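## Task

Stand the black supplement bottle and the yellow supplement bottle upright on the top of the two-door cabinet beside arm1, with each bottle's full base resting on that top surface. At the end the tray must be empty, sitting in the arm3/arm4 room and away from the wall opening. The drink can must finish upright on the same piece of furniture it starts on. A tray with a load rolls along one lane without help and an empty tray returns along the other lane. It counts as a failure if either of these bottles or the drink can touches a roller lane when no gripper is holding it. Anything that stays in place only because a robot holds it is not counted, so release everything and pull the arms away before finishing.

## Robot and tools

Setup. Four identical i2rt Big YAM arms, arm1 to arm4, each with six revolute joints, a two-finger gripper and a wrist camera. arm1 and arm2 share one room (fixed camera cam_arm1_arm2); arm3 and arm4 share the other (fixed camera cam_arm3_arm4). A wall with an opening separates the rooms, and a tray travels between them on roller lanes: loaded it rolls one way on its own, empty it rolls back on the other lane. Wrist cameras are arm1_cam_wrist to arm4_cam_wrist. The hand reaches roughly 1.0 m from the joint1 axis.

Frame. One shared scene frame, origin on the floor, +z up. The hand point is midway between the fingertips; its z axis runs along the fingers and the fingers close along its y axis. Foot poses are not printed.

execute_actions. Argument actions is a list holding a single action, or empty (empty just returns state and pictures). The action is an object keyed by arm name; under each arm put joints, an object of absolute joint targets (not offsets). Keys and ranges: joint1_rad -2.879 to 2.879 (rotates the arm about its foot, positive is counter-clockwise seen from above, 0 faces the way the foot faces); joint2_rad 0 to 3.141 (shoulder, 0 = upper arm pointing back and roughly level, increasing lifts it up then forward); joint3_rad 0 to 3.019 (elbow, 0 = fully folded, increasing opens); joint4_rad -1.692 to 1.57 (hand pitch, positive tips fingers up); joint5_rad -1.57 to 1.57 (hand yaw, positive toward the arm's right); joint6_rad -2.094 to 2.094 (hand roll, positive clockwise viewed from behind); gripper_m 0 to 0.093, the fingertip gap in metres. Done tolerances: ±0.045, 0.14, 0.09, 0.055, 0.03, 0.035 rad and ±0.003 m. Several arms can be in one action; their motions start together and may finish at different times. Joints or arms you omit may keep pushing to earlier targets. Unknown keys or out-of-range numbers reject the whole call. Optional cameras: list of camera names or "all"; omitted or null means all, [] means none. Joints move at different speeds, so the hand can sweep wide between postures; use intermediate postures near obstacles and other arms.

Results. Each call returns per-arm state: joint_positions, joint torques (drive output with offsets and noise, nonzero even in free air), joint_status and on_its_own, then images in the order given by the pictures line. joint_status words: off_target (stopped short, may still push), contact_stop or time_out (target dropped, holds where it stopped; a time_out joint may keep a nearby target and keep pushing, named in on_its_own), not_followed (a self/inter-arm collision check withheld targets; a "joint command not followed" line with "cause:" explains; the arm may retry them later). In on_its_own, "held at" is the held target, not the position. To relieve a push, command the reported position. Small target changes may not move a joint. Arms do not stop on contact and can press hard. Heat: MOTOR HOT appears from 85 °C; at 100 °C an OVER-TEMPERATURE FAULT drops that arm and its gripper, and joints report limit_stop_at_motor_heat (resend targets after cooling). Holding loads heats motors even between replies. If a call reports a stop, further motion calls in the same reply are skipped.

wait: seconds 0 to 10; commands nothing, returns state and images. zoom_image: camera (one of the six names) and region [x0, y0, x1, y1] in image pixels from the top-left, at most 504 by 504, on that camera's latest full image. read_manual: section "licences" only, no motion. finished_scene: scene integer; ends the current scene irreversibly and reports success; the next task arrives in its result.

Cameras. Wrist images are 504x504 fisheye; fixed ones 896x504. Calibration in the header is approximate; wrist camera poses also inherit joint reading errors.

Avoid: letting the bottles or can touch a roller lane unheld; dropping, slamming or knocking items onto the floor or out of the work area; arms pressing against each other (the collision check ignores fingers, gripper housings and wrist cameras and may act late); long hard pushes. Loose objects can get a brief random nudge. Finish with grippers open and arms clear.

Each tool is called after "Emit:" as name(argument=value, ...), one argument or row to a line, values as JSON.

## Session

I'll start by looking at the current state of the scene.

Emit:
execute_actions(
  actions=[],
)

Scene clock: 0.00 s.
Joint torques (N m, as the arm reports them, + toward a larger angle): no reading
Motor temperatures (°C, as the motors report them): arm1=[21 21 20 20 22 22] | arm2=[21 21 22 22 20 21] | arm3=[20 19 20 21 21 21] | arm4=[22 21 23 21 22 22]
arm1.joint_positions: joint1_rad=+0.246 joint2_rad=+0.522 joint3_rad=+1.535 joint4_rad=-1.329 joint5_rad=-0.072 joint6_rad=+0.143 gripper_m=+0.094
arm1.joint_status: not commanded
arm1.hand: x=-1.1957 y=-0.4389 z=+1.5749 quat_wxyz=(-0.297, +0.617, -0.527, -0.503) (m; scene frame)
arm2.joint_positions: joint1_rad=-0.281 joint2_rad=+0.600 joint3_rad=+1.633 joint4_rad=-1.469 joint5_rad=-0.139 joint6_rad=+0.778 gripper_m=+0.094
arm2.joint_status: not commanded
arm2.hand: x=-1.6335 y=+0.1055 z=+1.5557 quat_wxyz=(-0.514, -0.407, -0.735, -0.174) (m; scene frame)
arm3.joint_positions: joint1_rad=-0.859 joint2_rad=+0.587 joint3_rad=+1.585 joint4_rad=-1.308 joint5_rad=-0.196 joint6_rad=+0.453 gripper_m=+0.094
arm3.joint_status: not commanded
arm3.hand: x=+1.2845 y=-0.4662 z=+1.5044 quat_wxyz=(-0.448, +0.159, -0.786, -0.396) (m; scene frame)
arm4.joint_positions: joint1_rad=-0.063 joint2_rad=+0.402 joint3_rad=+1.523 joint4_rad=-1.228 joint5_rad=-0.081 joint6_rad=+0.765 gripper_m=+0.094
arm4.joint_status: not commanded
arm4.hand: x=+1.6449 y=+0.1263 z=+1.5889 quat_wxyz=(+0.250, +0.688, -0.283, -0.620) (m; scene frame)
pictures: arm1_cam_wrist, arm2_cam_wrist, arm3_cam_wrist, arm4_cam_wrist, cam_arm1_arm2, cam_arm3_arm4
Images, in order (width x height): arm1_cam_wrist 504x504, arm2_cam_wrist 504x504, arm3_cam_wrist 504x504, arm4_cam_wrist 504x504, cam_arm1_arm2 896x504, cam_arm3_arm4 896x504.

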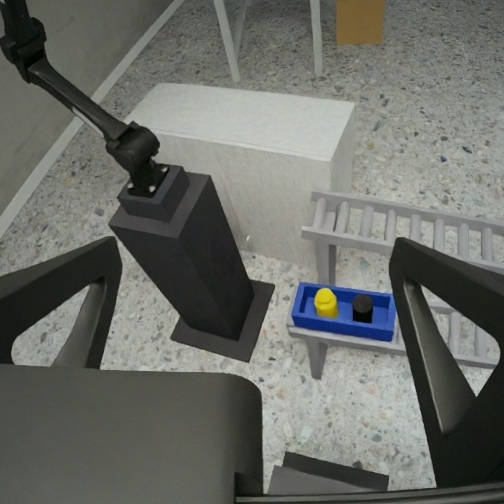

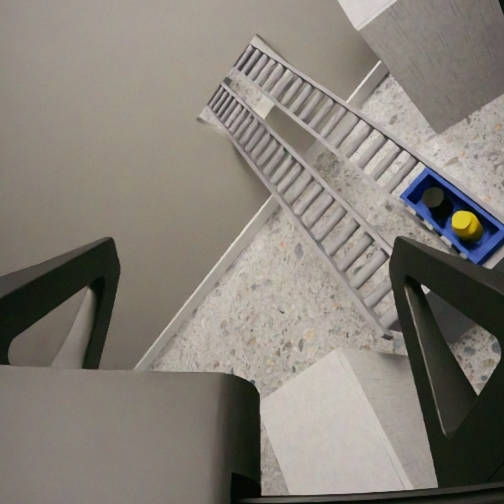

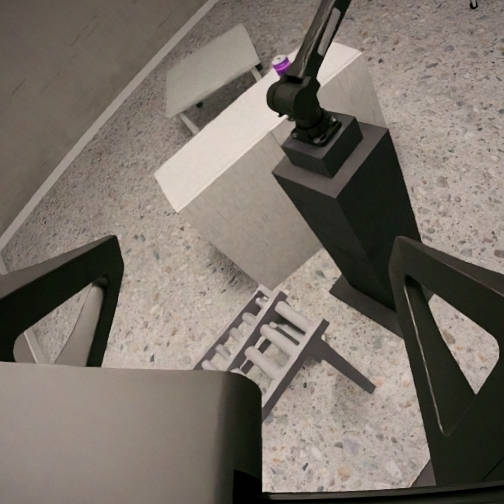

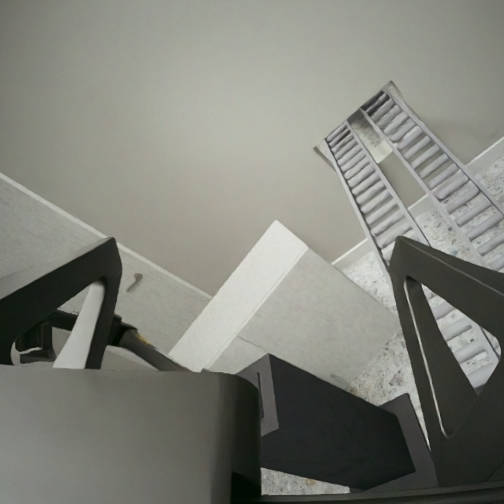

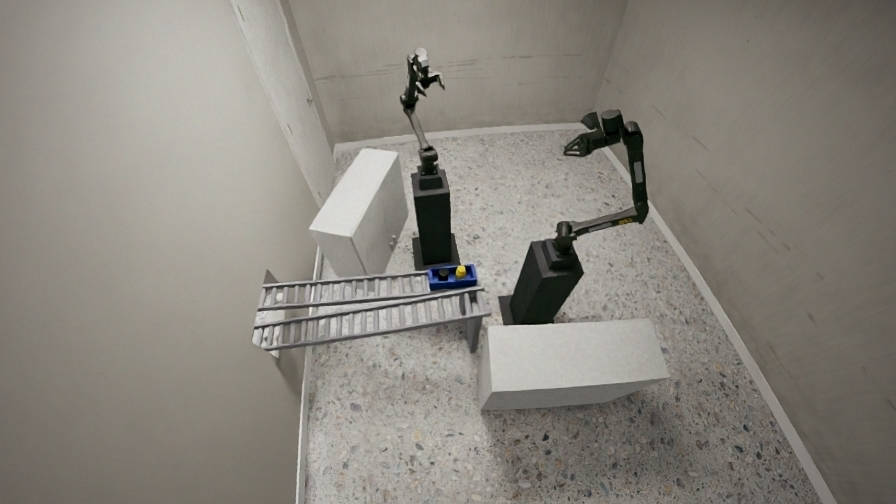

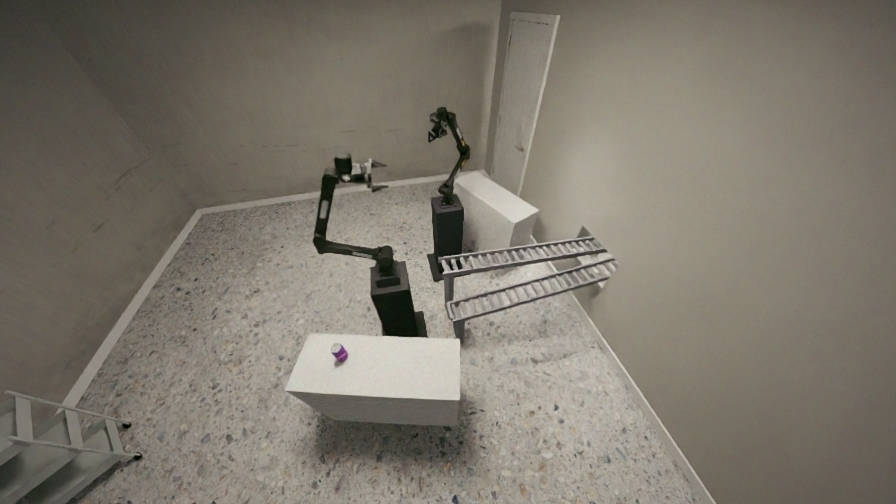

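Emit:
zoom_image(
  camera="cam_arm1_arm2",
  region=[240, 130, 520, 370],
)

Emit:
zoom_image(
  camera="arm1_cam_wrist",
  region=[260, 180, 460, 380],
)

Emit:
zoom_image(
  camera="arm2_cam_wrist",
  region=[304, 100, 504, 300],
)

Region (240, 130, 520, 370) of cam_arm1_arm2's 896x504 image, scaled by 1.800, with more detail than that image has; it fills the top 432 rows of this view, and the rest is white.

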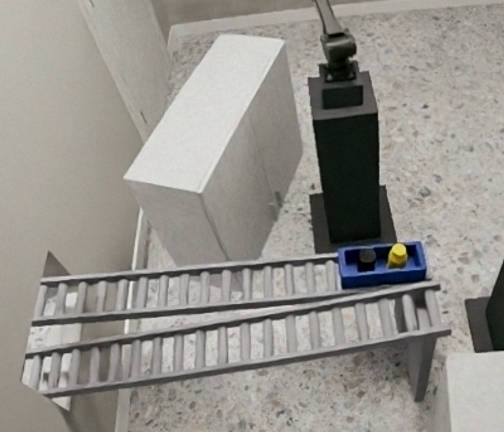

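Region (260, 180, 460, 380) of arm1_cam_wrist's 504x504 image, scaled by 2.520, with more detail than that image has.

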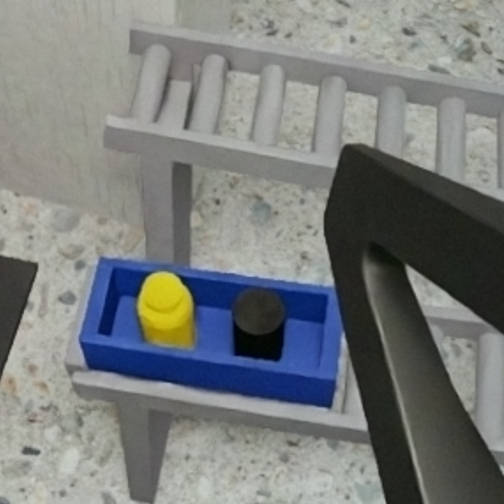

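Region (304, 100, 504, 300) of arm2_cam_wrist's 504x504 image, scaled by 2.520, with more detail than that image has.

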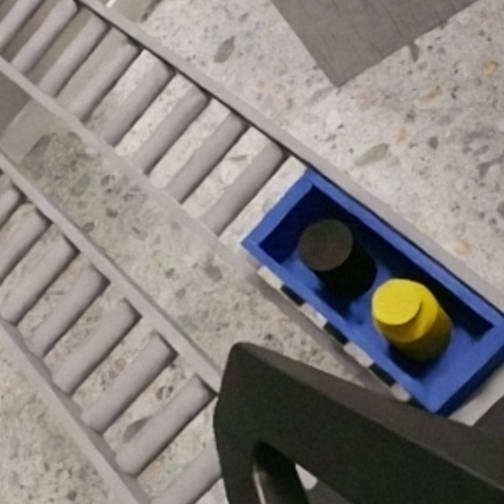

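Emit:
execute_actions(
  actions=[
    {"arm1": {"joints": {"joint1_rad": 0.034, "joint2_rad": 2.273, "joint3_rad": 1.631, "joint4_rad": -0.929, "joint5_rad": 0.0, "joint6_rad": 0.0}}},
  ],
  cameras=["arm1_cam_wrist", "arm2_cam_wrist", "cam_arm1_arm2"],
)

Scene clock: 122.00 s.
Joint torques (N m, as the arm reports them, + toward a larger angle): arm1=[  0.79 -19.3    8.96   0.35   0.22  -0.36] | arm2=[-0.9   5.87  6.34  2.57 -0.04  0.01] | arm3=[-2.1   3.21  7.96  2.14 -0.13  0.03] | arm4=[0.24 6.37 7.04 2.22 0.11 0.06]
Motor temperatures (°C, as the motors report them): arm1=[21 22 27 21 22 22] | arm2=[21 21 26 22 20 21] | arm3=[20 19 29 21 21 21] | arm4=[22 22 28 21 22 22]
arm1.joint_positions: joint1_rad=+0.043 joint2_rad=+2.278 joint3_rad=+1.617 joint4_rad=-0.928 joint5_rad=-0.002 joint6_rad=+0.015 gripper_m=+0.094
arm1.joint_status: all done
arm1.hand: x=-1.1778 y=+0.0144 z=+0.8380 quat_wxyz=(+0.012, +0.720, -0.694, +0.008) (m; scene frame)
arm2.joint_positions: joint1_rad=-0.281 joint2_rad=+0.600 joint3_rad=+1.633 joint4_rad=-1.469 joint5_rad=-0.139 joint6_rad=+0.778 gripper_m=+0.094
arm2.joint_status: not commanded
arm2.hand: x=-1.6335 y=+0.1055 z=+1.5557 quat_wxyz=(-0.514, -0.407, -0.735, -0.174) (m; scene frame)
arm3.joint_positions: joint1_rad=-0.859 joint2_rad=+0.587 joint3_rad=+1.585 joint4_rad=-1.308 joint5_rad=-0.196 joint6_rad=+0.453 gripper_m=+0.094
arm3.joint_status: not commanded
arm3.hand: x=+1.2845 y=-0.4662 z=+1.5044 quat_wxyz=(-0.448, +0.159, -0.786, -0.396) (m; scene frame)
arm4.joint_positions: joint1_rad=-0.063 joint2_rad=+0.402 joint3_rad=+1.523 joint4_rad=-1.228 joint5_rad=-0.081 joint6_rad=+0.766 gripper_m=+0.094
arm4.joint_status: not commanded
arm4.hand: x=+1.6449 y=+0.1263 z=+1.5889 quat_wxyz=(+0.250, +0.687, -0.283, -0.620) (m; scene frame)
pictures: arm1_cam_wrist, arm2_cam_wrist, cam_arm1_arm2
camera_calibration (this result's frames):
arm1_cam_wrist: T_world_to_cam=[[0.998912, 0.0458562, 0.00851675, 1.16724], [0.0315537, -0.798906, 0.600628, -0.445263], [0.0343466, -0.599706, -0.799483, 0.843365], [0, 0, 0, 1]] pos_world=[-1.18089, 0.0965223, 0.931752]
Images, in order (width x height): arm1_cam_wrist 504x504, arm2_cam_wrist 504x504, cam_arm1_arm2 896x504.

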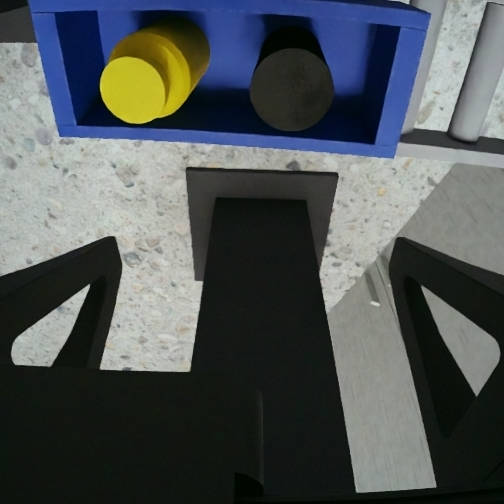

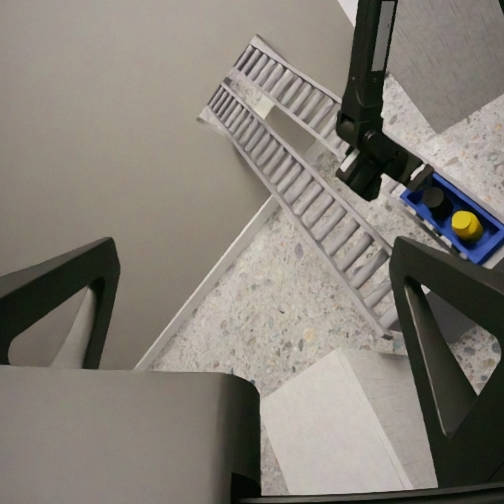

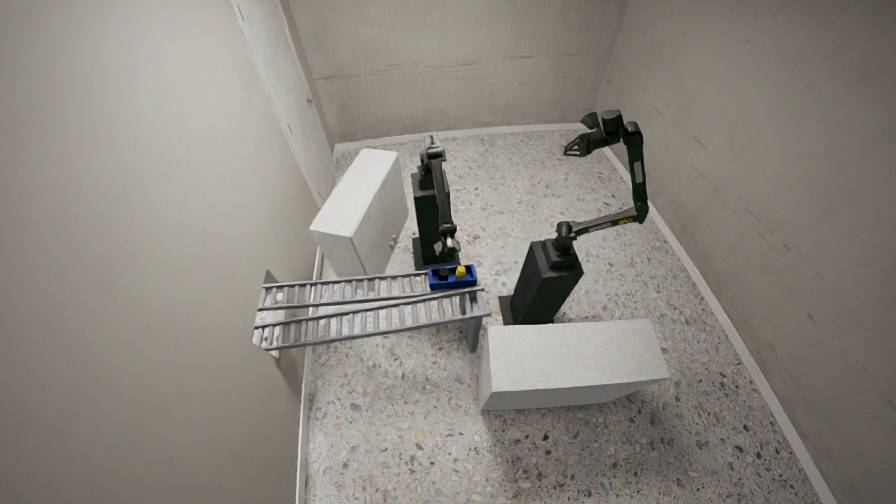

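Emit:
execute_actions(
  actions=[
    {"arm1": {"joints": {"joint1_rad": -0.008, "joint2_rad": 2.518, "joint3_rad": 1.741, "joint4_rad": -0.77, "joint5_rad": 0.0, "joint6_rad": 0.0}}},
  ],
  cameras=["arm1_cam_wrist", "arm2_cam_wrist", "cam_arm1_arm2"],
)

Scene clock: 201.40 s.
Joint torques (N m, as the arm reports them, + toward a larger angle): arm1=[  1.58 -21.49   7.8    0.61   0.17  -0.35] | arm2=[-0.94  5.87  6.33  2.57 -0.04  0.01] | arm3=[-1.99  3.6   7.83  2.17 -0.12  0.04] | arm4=[0.04 6.54 6.95 2.29 0.1  0.05]
Motor temperatures (°C, as the motors report them): arm1=[21 32 28 20 22 22] | arm2=[21 22 27 22 20 21] | arm3=[20 19 31 21 21 21] | arm4=[22 22 29 21 22 22]
arm1.joint_positions: joint1_rad=-0.008 joint2_rad=+2.532 joint3_rad=+1.727 joint4_rad=-0.775 joint5_rad=-0.001 joint6_rad=+0.015 gripper_m=+0.094
arm1.joint_status: all done
arm1.hand: x=-1.1465 y=+0.0313 z=+0.7144 quat_wxyz=(+0.009, +0.702, -0.712, +0.005) (m; scene frame)
arm2.joint_positions: joint1_rad=-0.281 joint2_rad=+0.600 joint3_rad=+1.633 joint4_rad=-1.469 joint5_rad=-0.139 joint6_rad=+0.778 gripper_m=+0.094
arm2.joint_status: not commanded
arm2.hand: x=-1.6335 y=+0.1055 z=+1.5557 quat_wxyz=(-0.514, -0.407, -0.735, -0.174) (m; scene frame)
arm3.joint_positions: joint1_rad=-0.859 joint2_rad=+0.587 joint3_rad=+1.585 joint4_rad=-1.308 joint5_rad=-0.196 joint6_rad=+0.453 gripper_m=+0.094
arm3.joint_status: not commanded
arm3.hand: x=+1.2845 y=-0.4662 z=+1.5044 quat_wxyz=(-0.448, +0.159, -0.786, -0.396) (m; scene frame)
arm4.joint_positions: joint1_rad=-0.063 joint2_rad=+0.402 joint3_rad=+1.523 joint4_rad=-1.228 joint5_rad=-0.081 joint6_rad=+0.766 gripper_m=+0.094
arm4.joint_status: not commanded
arm4.hand: x=+1.6449 y=+0.1263 z=+1.5889 quat_wxyz=(+0.250, +0.687, -0.283, -0.620) (m; scene frame)
pictures: arm1_cam_wrist, arm2_cam_wrist, cam_arm1_arm2
camera_calibration (this result's frames):
arm1_cam_wrist: T_world_to_cam=[[0.999944, -0.00497683, 0.00933825, 1.13848], [-0.00954606, -0.805033, 0.593154, -0.400139], [0.00456557, -0.59321, -0.805035, 0.723255], [0, 0, 0, 1]] pos_world=[-1.14554, 0.112583, 0.808958]
Images, in order (width x height): arm1_cam_wrist 504x504, arm2_cam_wrist 504x504, cam_arm1_arm2 896x504.

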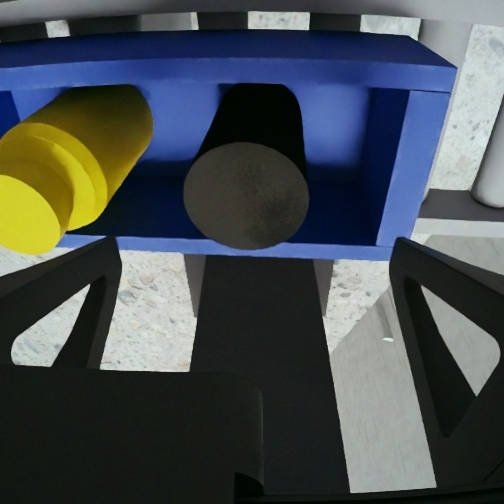

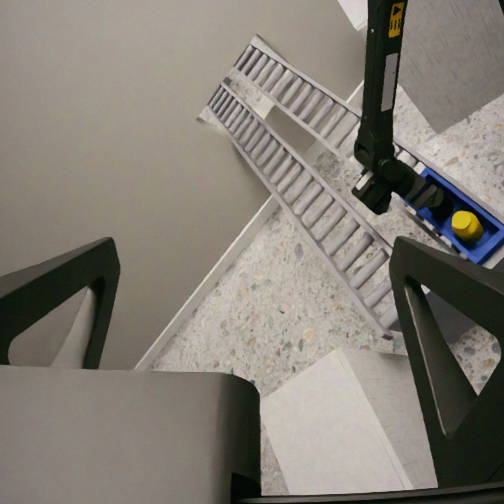

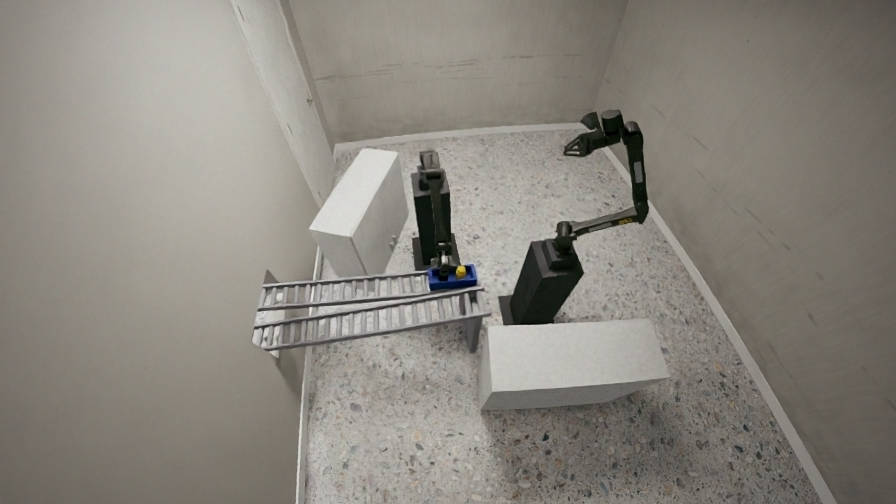

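Emit:
execute_actions(
  actions=[
    {"arm1": {"joints": {"joint1_rad": -0.002, "joint2_rad": 2.712, "joint3_rad": 1.841, "joint4_rad": -0.661, "gripper_m": 0.084}}},
  ],
  cameras=["arm1_cam_wrist", "arm2_cam_wrist", "cam_arm1_arm2"],
)

Scene clock: 235.87 s.
Joint torques (N m, as the arm reports them, + toward a larger angle): arm1=[  2.18 -21.74   6.95   0.55   0.18  -0.34] | arm2=[-0.92  5.85  6.34  2.57 -0.04  0.01] | arm3=[-1.57  3.1   8.06  2.09 -0.14  0.08] | arm4=[-0.43  6.68  6.99  2.2   0.12  0.04]
Motor temperatures (°C, as the motors report them): arm1=[21 35 28 20 22 22] | arm2=[21 22 27 22 20 21] | arm3=[20 19 31 21 21 21] | arm4=[22 22 30 21 22 22]
arm1.joint_positions: joint1_rad=-0.008 joint2_rad=+2.724 joint3_rad=+1.832 joint4_rad=-0.664 joint5_rad=-0.001 joint6_rad=+0.015 gripper_m=+0.084
arm1.joint_status: all done
arm1.hand: x=-1.1469 y=+0.0360 z=+0.6231 quat_wxyz=(+0.000, +0.702, -0.712, -0.004) (m; scene frame)
arm2.joint_positions: joint1_rad=-0.281 joint2_rad=+0.600 joint3_rad=+1.633 joint4_rad=-1.469 joint5_rad=-0.139 joint6_rad=+0.778 gripper_m=+0.094
arm2.joint_status: not commanded
arm2.hand: x=-1.6335 y=+0.1055 z=+1.5557 quat_wxyz=(-0.514, -0.407, -0.735, -0.174) (m; scene frame)
arm3.joint_positions: joint1_rad=-0.859 joint2_rad=+0.587 joint3_rad=+1.585 joint4_rad=-1.308 joint5_rad=-0.196 joint6_rad=+0.453 gripper_m=+0.094
arm3.joint_status: not commanded
arm3.hand: x=+1.2845 y=-0.4662 z=+1.5044 quat_wxyz=(-0.448, +0.159, -0.786, -0.396) (m; scene frame)
arm4.joint_positions: joint1_rad=-0.063 joint2_rad=+0.402 joint3_rad=+1.523 joint4_rad=-1.228 joint5_rad=-0.081 joint6_rad=+0.766 gripper_m=+0.094
arm4.joint_status: not commanded
arm4.hand: x=+1.6449 y=+0.1263 z=+1.5889 quat_wxyz=(+0.250, +0.687, -0.283, -0.620) (m; scene frame)
pictures: arm1_cam_wrist, arm2_cam_wrist, cam_arm1_arm2
camera_calibration (this result's frames):
arm1_cam_wrist: T_world_to_cam=[[0.999943, -0.00531388, 0.0092207, 1.13983], [-0.00963879, -0.81949, 0.573012, -0.329246], [0.00451136, -0.573069, -0.819495, 0.6607], [0, 0, 0, 1]] pos_world=[-1.14592, 0.11487, 0.719593]
Images, in order (width x height): arm1_cam_wrist 504x504, arm2_cam_wrist 504x504, cam_arm1_arm2 896x504.

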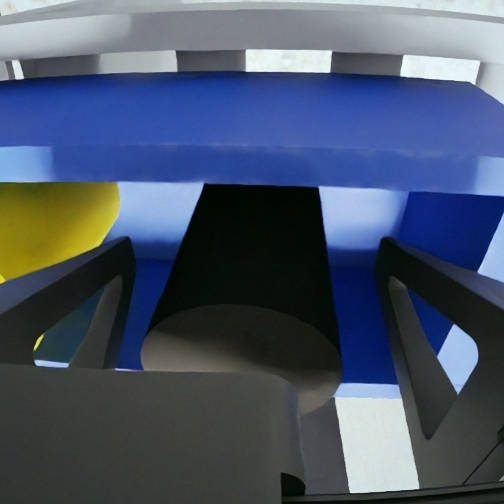

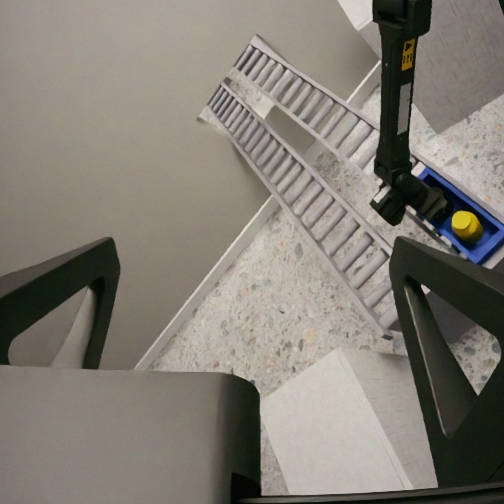

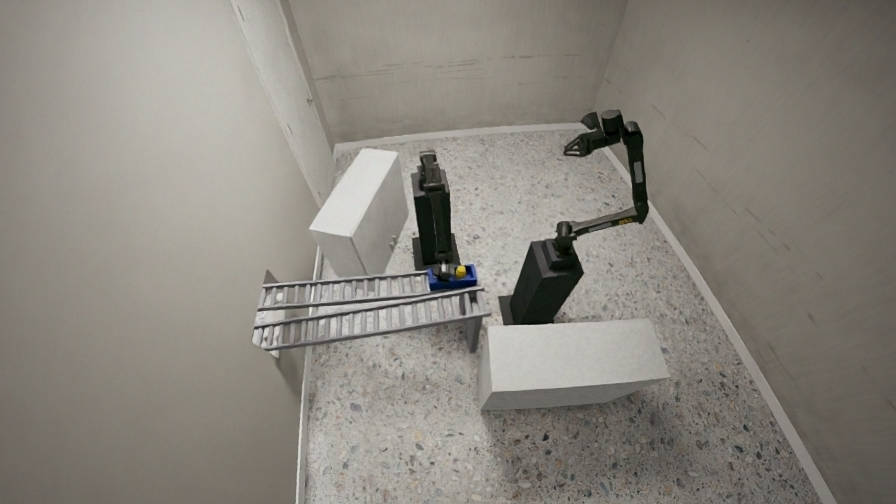

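Emit:
execute_actions(
  actions=[
    {"arm1": {"joints": {"gripper_m": 0.04}}},
  ],
  cameras=["arm1_cam_wrist"],
)

Scene clock: 244.03 s.
Joint torques (N m, as the arm reports them, + toward a larger angle): arm1=[  2.   -22.09   6.92   0.63   0.15  -0.35] | arm2=[-0.92  5.86  6.34  2.57 -0.04  0.01] | arm3=[-1.41  3.4   8.15  2.18 -0.14  0.02] | arm4=[-0.03  6.84  6.96  2.16  0.09  0.04]
Motor temperatures (°C, as the motors report them): arm1=[21 36 27 20 22 22] | arm2=[21 22 27 22 20 21] | arm3=[20 20 32 21 21 21] | arm4=[22 22 30 21 22 22]
arm1.joint_positions: joint1_rad=-0.008 joint2_rad=+2.724 joint3_rad=+1.832 joint4_rad=-0.664 joint5_rad=-0.001 joint6_rad=+0.014 gripper_m=+0.057
arm1.joint_status: gripper_m off_target (ended at +0.057, target +0.040)
arm1.hand: x=-1.1469 y=+0.0360 z=+0.6231 quat_wxyz=(+0.000, +0.702, -0.712, -0.004) (m; scene frame)
arm2.joint_positions: joint1_rad=-0.281 joint2_rad=+0.600 joint3_rad=+1.633 joint4_rad=-1.469 joint5_rad=-0.139 joint6_rad=+0.778 gripper_m=+0.094
arm2.joint_status: not commanded
arm2.hand: x=-1.6335 y=+0.1055 z=+1.5557 quat_wxyz=(-0.514, -0.407, -0.735, -0.174) (m; scene frame)
arm3.joint_positions: joint1_rad=-0.859 joint2_rad=+0.587 joint3_rad=+1.585 joint4_rad=-1.308 joint5_rad=-0.196 joint6_rad=+0.453 gripper_m=+0.094
arm3.joint_status: not commanded
arm3.hand: x=+1.2845 y=-0.4662 z=+1.5044 quat_wxyz=(-0.448, +0.159, -0.786, -0.396) (m; scene frame)
arm4.joint_positions: joint1_rad=-0.063 joint2_rad=+0.402 joint3_rad=+1.523 joint4_rad=-1.228 joint5_rad=-0.081 joint6_rad=+0.766 gripper_m=+0.094
arm4.joint_status: not commanded
arm4.hand: x=+1.6449 y=+0.1263 z=+1.5889 quat_wxyz=(+0.250, +0.687, -0.283, -0.620) (m; scene frame)
pictures: arm1_cam_wrist
camera_calibration (this result's frames):
arm1_cam_wrist: T_world_to_cam=[[0.999942, -0.0049346, 0.00960429, 1.13951], [-0.00954776, -0.819495, 0.573007, -0.329137], [0.00504311, -0.573065, -0.819494, 0.661309], [0, 0, 0, 1]] pos_world=[-1.14592, 0.11487, 0.719593]
Images, in order (width x height): arm1_cam_wrist 504x504.

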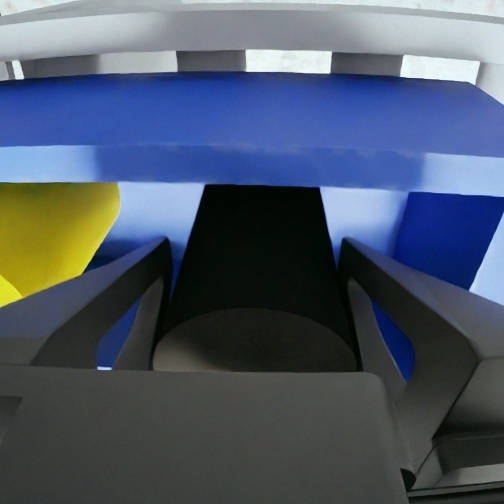

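Emit:
execute_actions(
  actions=[
    {"arm1": {"joints": {"joint2_rad": 2.47, "joint3_rad": 1.66}}},
  ],
  cameras=["arm1_cam_wrist", "cam_arm1_arm2"],
)

Scene clock: 278.70 s.
Joint torques (N m, as the arm reports them, + toward a larger angle): arm1=[  2.2  -19.34   7.37   0.6    0.16  -0.31] | arm2=[-0.9   5.89  6.34  2.57 -0.03  0.01] | arm3=[-1.4   2.81  7.97  2.13 -0.13  0.04] | arm4=[-0.47  6.75  7.08  2.11  0.11  0.03]
Motor temperatures (°C, as the motors report them): arm1=[21 38 27 20 22 22] | arm2=[21 22 28 22 20 21] | arm3=[20 20 32 21 21 21] | arm4=[22 22 30 21 22 22]
arm1.joint_positions: joint1_rad=-0.008 joint2_rad=+2.463 joint3_rad=+1.655 joint4_rad=-0.658 joint5_rad=-0.001 joint6_rad=+0.014 gripper_m=+0.057
arm1.joint_status: all done
arm1.hand: x=-1.1464 y=+0.0466 z=+0.7386 quat_wxyz=(-0.031, +0.701, -0.711, -0.036) (m; scene frame)
arm2.joint_positions: joint1_rad=-0.281 joint2_rad=+0.600 joint3_rad=+1.633 joint4_rad=-1.469 joint5_rad=-0.139 joint6_rad=+0.778 gripper_m=+0.094
arm2.joint_status: not commanded
arm2.hand: x=-1.6335 y=+0.1055 z=+1.5557 quat_wxyz=(-0.514, -0.407, -0.735, -0.174) (m; scene frame)
arm3.joint_positions: joint1_rad=-0.859 joint2_rad=+0.587 joint3_rad=+1.585 joint4_rad=-1.308 joint5_rad=-0.196 joint6_rad=+0.453 gripper_m=+0.094
arm3.joint_status: not commanded
arm3.hand: x=+1.2845 y=-0.4662 z=+1.5044 quat_wxyz=(-0.448, +0.159, -0.786, -0.396) (m; scene frame)
arm4.joint_positions: joint1_rad=-0.063 joint2_rad=+0.402 joint3_rad=+1.523 joint4_rad=-1.228 joint5_rad=-0.081 joint6_rad=+0.766 gripper_m=+0.094
arm4.joint_status: not commanded
arm4.hand: x=+1.6449 y=+0.1263 z=+1.5889 quat_wxyz=(+0.250, +0.687, -0.283, -0.620) (m; scene frame)
pictures: arm1_cam_wrist, cam_arm1_arm2
camera_calibration (this result's frames):
arm1_cam_wrist: T_world_to_cam=[[0.999939, -0.0061521, 0.00914727, 1.13834], [-0.00989056, -0.86712, 0.498001, -0.329403], [0.00486803, -0.498062, -0.867128, 0.793584], [0, 0, 0, 1]] pos_world=[-1.14539, 0.116625, 0.841769]
Images, in order (width x height): arm1_cam_wrist 504x504, cam_arm1_arm2 896x504.

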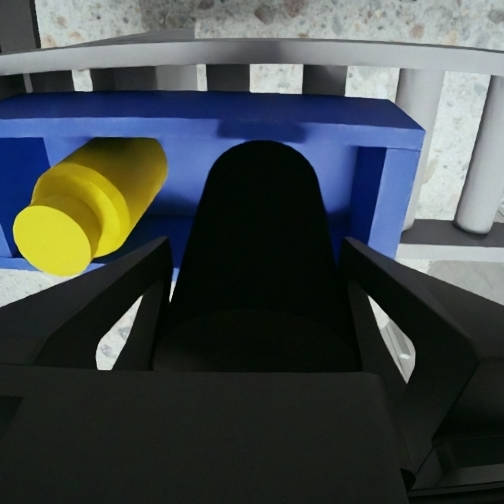

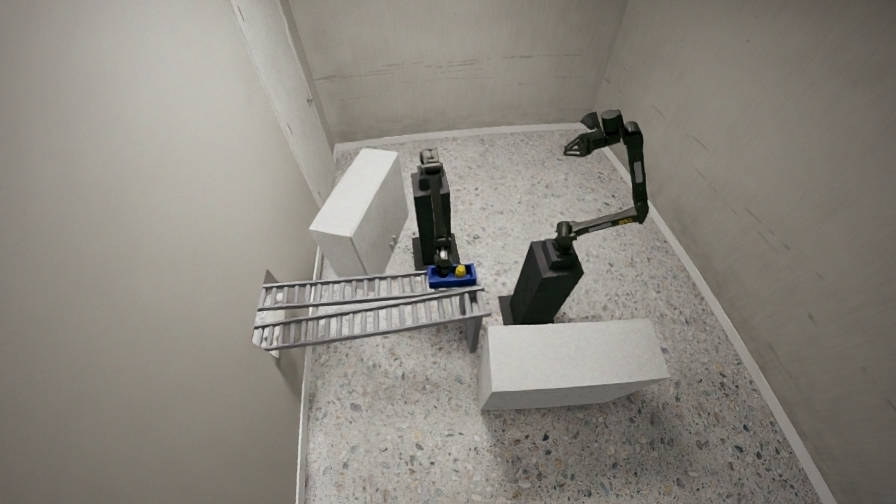

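Emit:
execute_actions(
  actions=[
    {"arm1": {"joints": {"joint1_rad": -1.478, "joint2_rad": 1.78, "joint3_rad": 1.35, "joint4_rad": -1.133}}, "arm2": {"joints": {"joint1_rad": -0.042, "joint2_rad": 1.5, "joint3_rad": 1.2, "joint4_rad": -1.2, "joint5_rad": 0.0, "joint6_rad": -0.094}}},
  ],
  cameras=["arm1_cam_wrist", "arm2_cam_wrist", "cam_arm1_arm2"],
)

Scene clock: 314.63 s.
Joint torques (N m, as the arm reports them, + toward a larger angle): arm1=[  1.9  -15.13   9.38   0.19   0.06  -0.32] | arm2=[-0.87 -7.52  9.24  0.88  0.11 -0.03] | arm3=[-1.34  3.63  8.13  2.13 -0.19  0.04] | arm4=[-0.2   6.77  7.13  2.22  0.12  0.05]
Motor temperatures (°C, as the motors report them): arm1=[21 38 28 20 22 22] | arm2=[21 22 28 22 20 21] | arm3=[20 20 33 21 21 21] | arm4=[22 22 31 21 22 22]
arm1.joint_positions: joint1_rad=-1.485 joint2_rad=+1.781 joint3_rad=+1.344 joint4_rad=-1.125 joint5_rad=+0.002 joint6_rad=+0.013 gripper_m=+0.057
arm1.joint_status: all done
arm1.hand: x=-0.6325 y=-0.5515 z=+1.0265 quat_wxyz=(-0.002, +0.040, -0.999, +0.005) (m; scene frame)
arm2.joint_positions: joint1_rad=-0.044 joint2_rad=+1.486 joint3_rad=+1.177 joint4_rad=-1.202 joint5_rad=-0.003 joint6_rad=-0.084 gripper_m=+0.094
arm2.joint_status: all done
arm2.hand: x=-1.3600 y=+0.0914 z=+1.0840 quat_wxyz=(-0.033, -0.004, -0.999, +0.006) (m; scene frame)
arm3.joint_positions: joint1_rad=-0.859 joint2_rad=+0.587 joint3_rad=+1.585 joint4_rad=-1.308 joint5_rad=-0.196 joint6_rad=+0.453 gripper_m=+0.094
arm3.joint_status: not commanded
arm3.hand: x=+1.2845 y=-0.4662 z=+1.5044 quat_wxyz=(-0.448, +0.159, -0.786, -0.396) (m; scene frame)
arm4.joint_positions: joint1_rad=-0.063 joint2_rad=+0.402 joint3_rad=+1.523 joint4_rad=-1.228 joint5_rad=-0.081 joint6_rad=+0.766 gripper_m=+0.094
arm4.joint_status: not commanded
arm4.hand: x=+1.6449 y=+0.1263 z=+1.5889 quat_wxyz=(+0.250, +0.687, -0.283, -0.620) (m; scene frame)
pictures: arm1_cam_wrist, arm2_cam_wrist, cam_arm1_arm2
camera_calibration (this result's frames):
arm1_cam_wrist: T_world_to_cam=[[0.0902331, -0.99558, 0.026048, -0.520243], [-0.816104, -0.0589252, 0.574894, -1.12947], [-0.570818, -0.0731323, -0.817813, 0.562428], [0, 0, 0, 1]] pos_world=[-0.553774, -0.543366, 1.12284]
arm2_cam_wrist: T_world_to_cam=[[-0.00958196, -0.999898, 0.0105872, 0.0647757], [-0.843713, 0.0137671, 0.536617, -1.72618], [-0.536709, -0.00379069, -0.843759, 0.308953], [0, 0, 0, 1]] pos_world=[-1.28997, 0.0897047, 1.1863]
Images, in order (width x height): arm1_cam_wrist 504x504, arm2_cam_wrist 504x504, cam_arm1_arm2 896x504.

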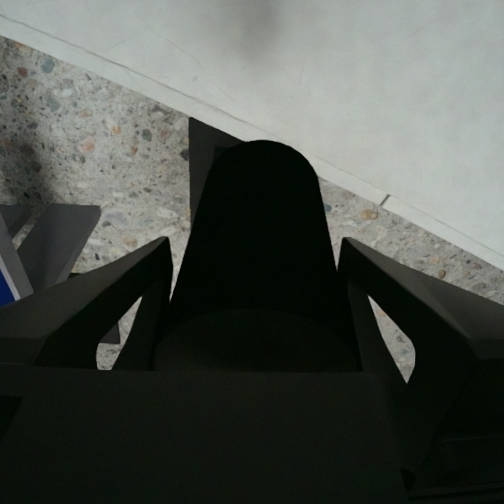

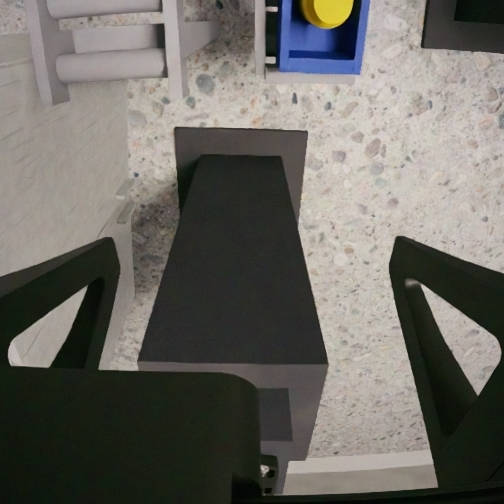

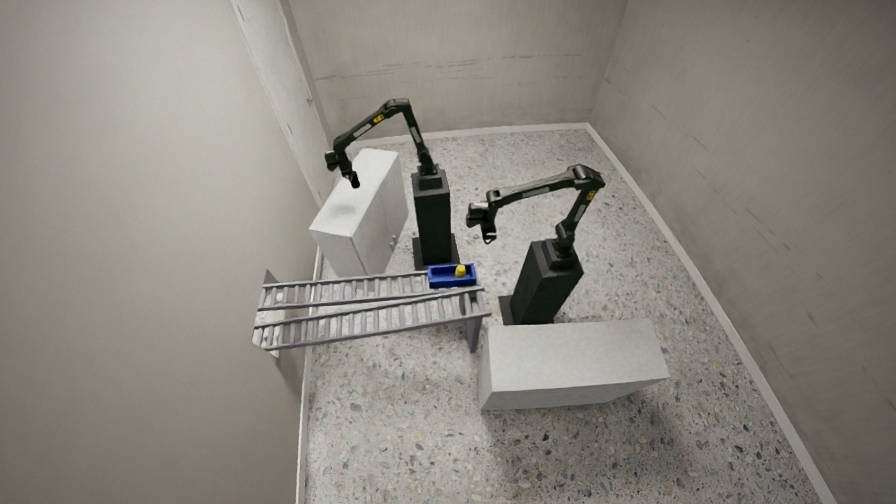

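Emit:
execute_actions(
  actions=[
    {"arm1": {"joints": {"joint1_rad": -1.712, "joint2_rad": 2.236, "joint3_rad": 1.331, "joint4_rad": -0.638}}, "arm2": {"joints": {"joint1_rad": -0.072, "joint2_rad": 2.27, "joint3_rad": 1.545, "joint4_rad": -0.82, "joint5_rad": 0.0, "joint6_rad": -0.13}}},
  ],
  cameras=["arm1_cam_wrist", "arm2_cam_wrist", "cam_arm1_arm2"],
)

Scene clock: 346.10 s.
Joint torques (N m, as the arm reports them, + toward a larger angle): arm1=[  3.48 -11.53   6.15   1.69   0.05  -0.25] | arm2=[ -1.33 -16.98   7.18   0.84   0.1   -0.02] | arm3=[-2.09  4.1   8.01  2.27 -0.18  0.03] | arm4=[-0.36  6.36  6.92  2.21  0.17  0.05]
Motor temperatures (°C, as the motors report them): arm1=[21 35 30 20 22 22] | arm2=[21 24 31 22 20 21] | arm3=[20 20 33 21 21 21] | arm4=[22 23 31 21 22 22]
arm1.joint_positions: joint1_rad=-1.735 joint2_rad=+2.153 joint3_rad=+1.339 joint4_rad=-0.666 joint5_rad=+0.002 joint6_rad=+0.007 gripper_m=+0.056
arm1.joint_status: all done
arm1.hand: x=-0.5822 y=-0.6905 z=+0.8355 quat_wxyz=(-0.043, -0.081, -0.996, +0.009) (m; scene frame)
arm2.joint_positions: joint1_rad=-0.070 joint2_rad=+2.285 joint3_rad=+1.525 joint4_rad=-0.824 joint5_rad=-0.003 joint6_rad=-0.121 gripper_m=+0.094
arm2.joint_status: all done
arm2.hand: x=-1.2018 y=+0.0586 z=+0.7966 quat_wxyz=(+0.004, +0.001, -1.000, +0.003) (m; scene frame)
arm3.joint_positions: joint1_rad=-0.859 joint2_rad=+0.587 joint3_rad=+1.585 joint4_rad=-1.308 joint5_rad=-0.196 joint6_rad=+0.453 gripper_m=+0.094
arm3.joint_status: not commanded
arm3.hand: x=+1.2845 y=-0.4662 z=+1.5044 quat_wxyz=(-0.448, +0.159, -0.786, -0.396) (m; scene frame)
arm4.joint_positions: joint1_rad=-0.063 joint2_rad=+0.402 joint3_rad=+1.523 joint4_rad=-1.228 joint5_rad=-0.081 joint6_rad=+0.766 gripper_m=+0.094
arm4.joint_status: not commanded
arm4.hand: x=+1.6449 y=+0.1263 z=+1.5889 quat_wxyz=(+0.250, +0.687, -0.283, -0.620) (m; scene frame)
pictures: arm1_cam_wrist, arm2_cam_wrist, cam_arm1_arm2
camera_calibration (this result's frames):
arm1_cam_wrist: T_world_to_cam=[[-0.15416, -0.987661, 0.027586, -0.796305], [-0.85141, 0.146956, 0.503493, -0.805537], [-0.501334, 0.0541316, -0.863559, 0.591316], [0, 0, 0, 1]] pos_world=[-0.512155, -0.700109, 0.938185]
arm2_cam_wrist: T_world_to_cam=[[0.00171255, -0.999988, 0.00458053, 0.0549242], [-0.802877, 0.0013557, 0.596144, -1.43565], [-0.596143, -0.00469853, -0.802865, 0.0473575], [0, 0, 0, 1]] pos_world=[-1.12451, 0.0570924, 0.893625]
Images, in order (width x height): arm1_cam_wrist 504x504, arm2_cam_wrist 504x504, cam_arm1_arm2 896x504.

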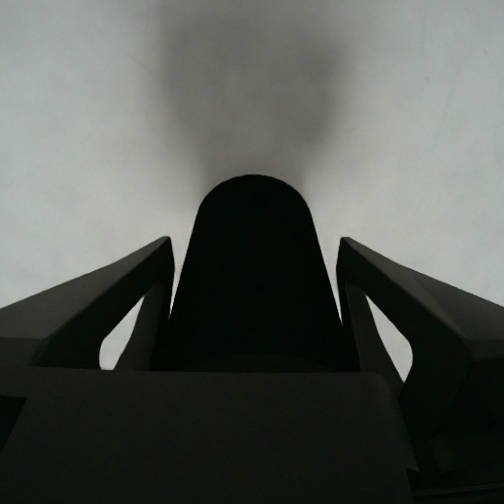

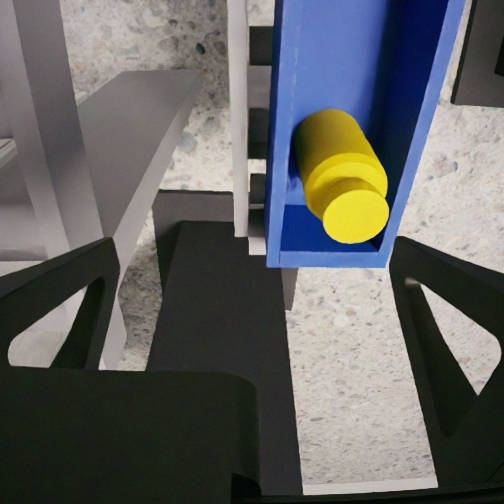

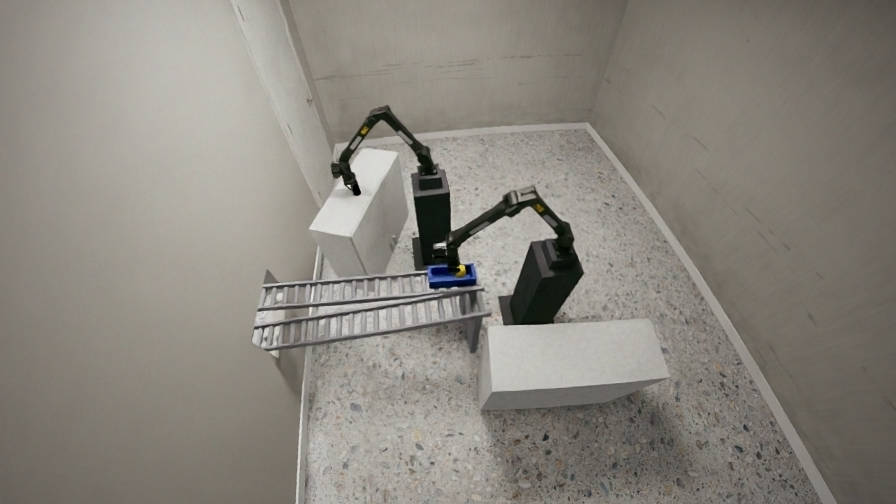

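Emit:
execute_actions(
  actions=[
    {"arm1": {"joints": {"joint1_rad": -1.735, "joint2_rad": 2.135, "joint3_rad": 1.345, "joint4_rad": -0.666, "gripper_m": 0.09}}},
  ],
  cameras=["arm1_cam_wrist", "cam_arm1_arm2"],
)

Scene clock: 352.97 s.
Joint torques (N m, as the arm reports them, + toward a larger angle): arm1=[  1.51 -18.35   7.51   0.61   0.03  -0.27] | arm2=[ -1.38 -16.96   7.19   0.84   0.1   -0.02] | arm3=[-1.62  2.55  8.01  2.23 -0.13  0.06] | arm4=[-0.18  6.69  7.04  2.24  0.09  0.07]
Motor temperatures (°C, as the motors report them): arm1=[21 35 29 20 22 22] | arm2=[21 26 31 22 20 21] | arm3=[20 20 33 21 21 21] | arm4=[22 23 31 21 22 22]
arm1.joint_positions: joint1_rad=-1.735 joint2_rad=+2.151 joint3_rad=+1.339 joint4_rad=-0.666 joint5_rad=+0.002 joint6_rad=+0.007 gripper_m=+0.090
arm1.joint_status: all done
arm1.hand: x=-0.5819 y=-0.6906 z=+0.8367 quat_wxyz=(-0.044, -0.081, -0.996, +0.010) (m; scene frame)
arm2.joint_positions: joint1_rad=-0.070 joint2_rad=+2.285 joint3_rad=+1.525 joint4_rad=-0.824 joint5_rad=-0.003 joint6_rad=-0.121 gripper_m=+0.094
arm2.joint_status: not commanded
arm2.hand: x=-1.2018 y=+0.0586 z=+0.7966 quat_wxyz=(+0.004, +0.001, -1.000, +0.003) (m; scene frame)
arm3.joint_positions: joint1_rad=-0.859 joint2_rad=+0.587 joint3_rad=+1.585 joint4_rad=-1.308 joint5_rad=-0.196 joint6_rad=+0.453 gripper_m=+0.094
arm3.joint_status: not commanded
arm3.hand: x=+1.2845 y=-0.4662 z=+1.5044 quat_wxyz=(-0.448, +0.159, -0.786, -0.396) (m; scene frame)
arm4.joint_positions: joint1_rad=-0.063 joint2_rad=+0.402 joint3_rad=+1.523 joint4_rad=-1.228 joint5_rad=-0.081 joint6_rad=+0.766 gripper_m=+0.094
arm4.joint_status: not commanded
arm4.hand: x=+1.6449 y=+0.1263 z=+1.5889 quat_wxyz=(+0.250, +0.687, -0.283, -0.620) (m; scene frame)
pictures: arm1_cam_wrist, cam_arm1_arm2
camera_calibration (this result's frames):
arm1_cam_wrist: T_world_to_cam=[[-0.154193, -0.987656, 0.0275877, -0.796342], [-0.85236, 0.147088, 0.501844, -0.804887], [-0.499707, 0.053866, -0.864518, 0.594055], [0, 0, 0, 1]] pos_world=[-0.51199, -0.700122, 0.939468]
Images, in order (width x height): arm1_cam_wrist 504x504, cam_arm1_arm2 896x504.

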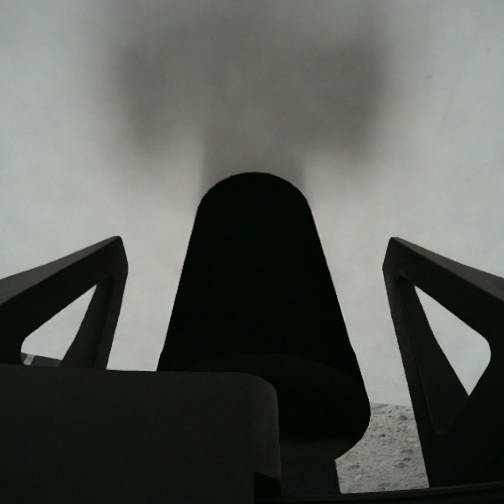

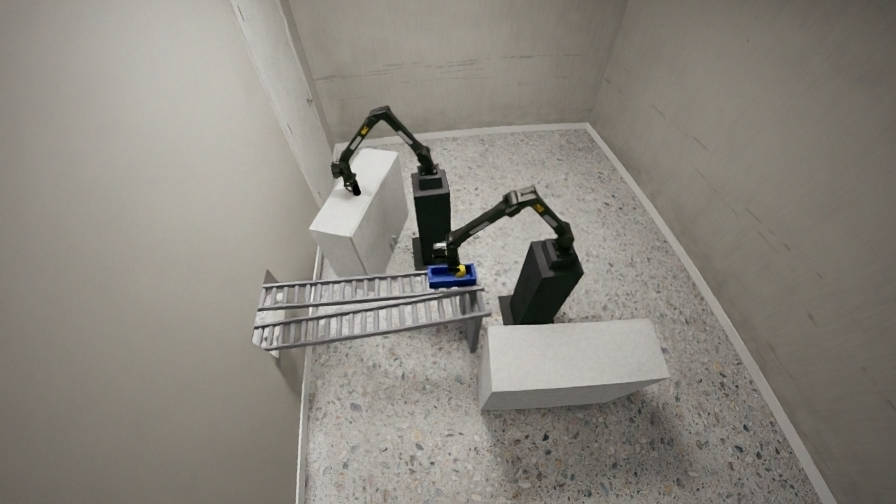

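Emit:
zoom_image(
  camera="cam_arm1_arm2",
  region=[290, 130, 430, 250],
)

Region (290, 130, 430, 250) of cam_arm1_arm2's 896x504 image, scaled by 3.600, with more detail than that image has; it fills the top 432 rows of this view, and the rest is white.

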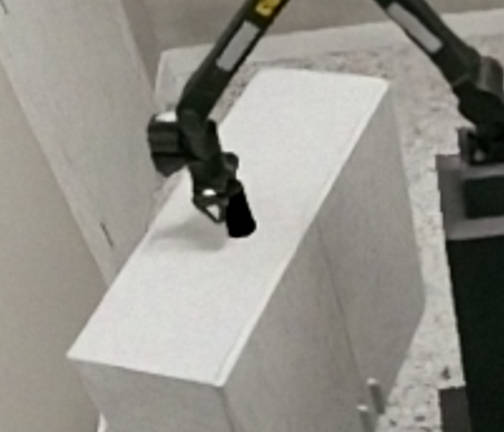

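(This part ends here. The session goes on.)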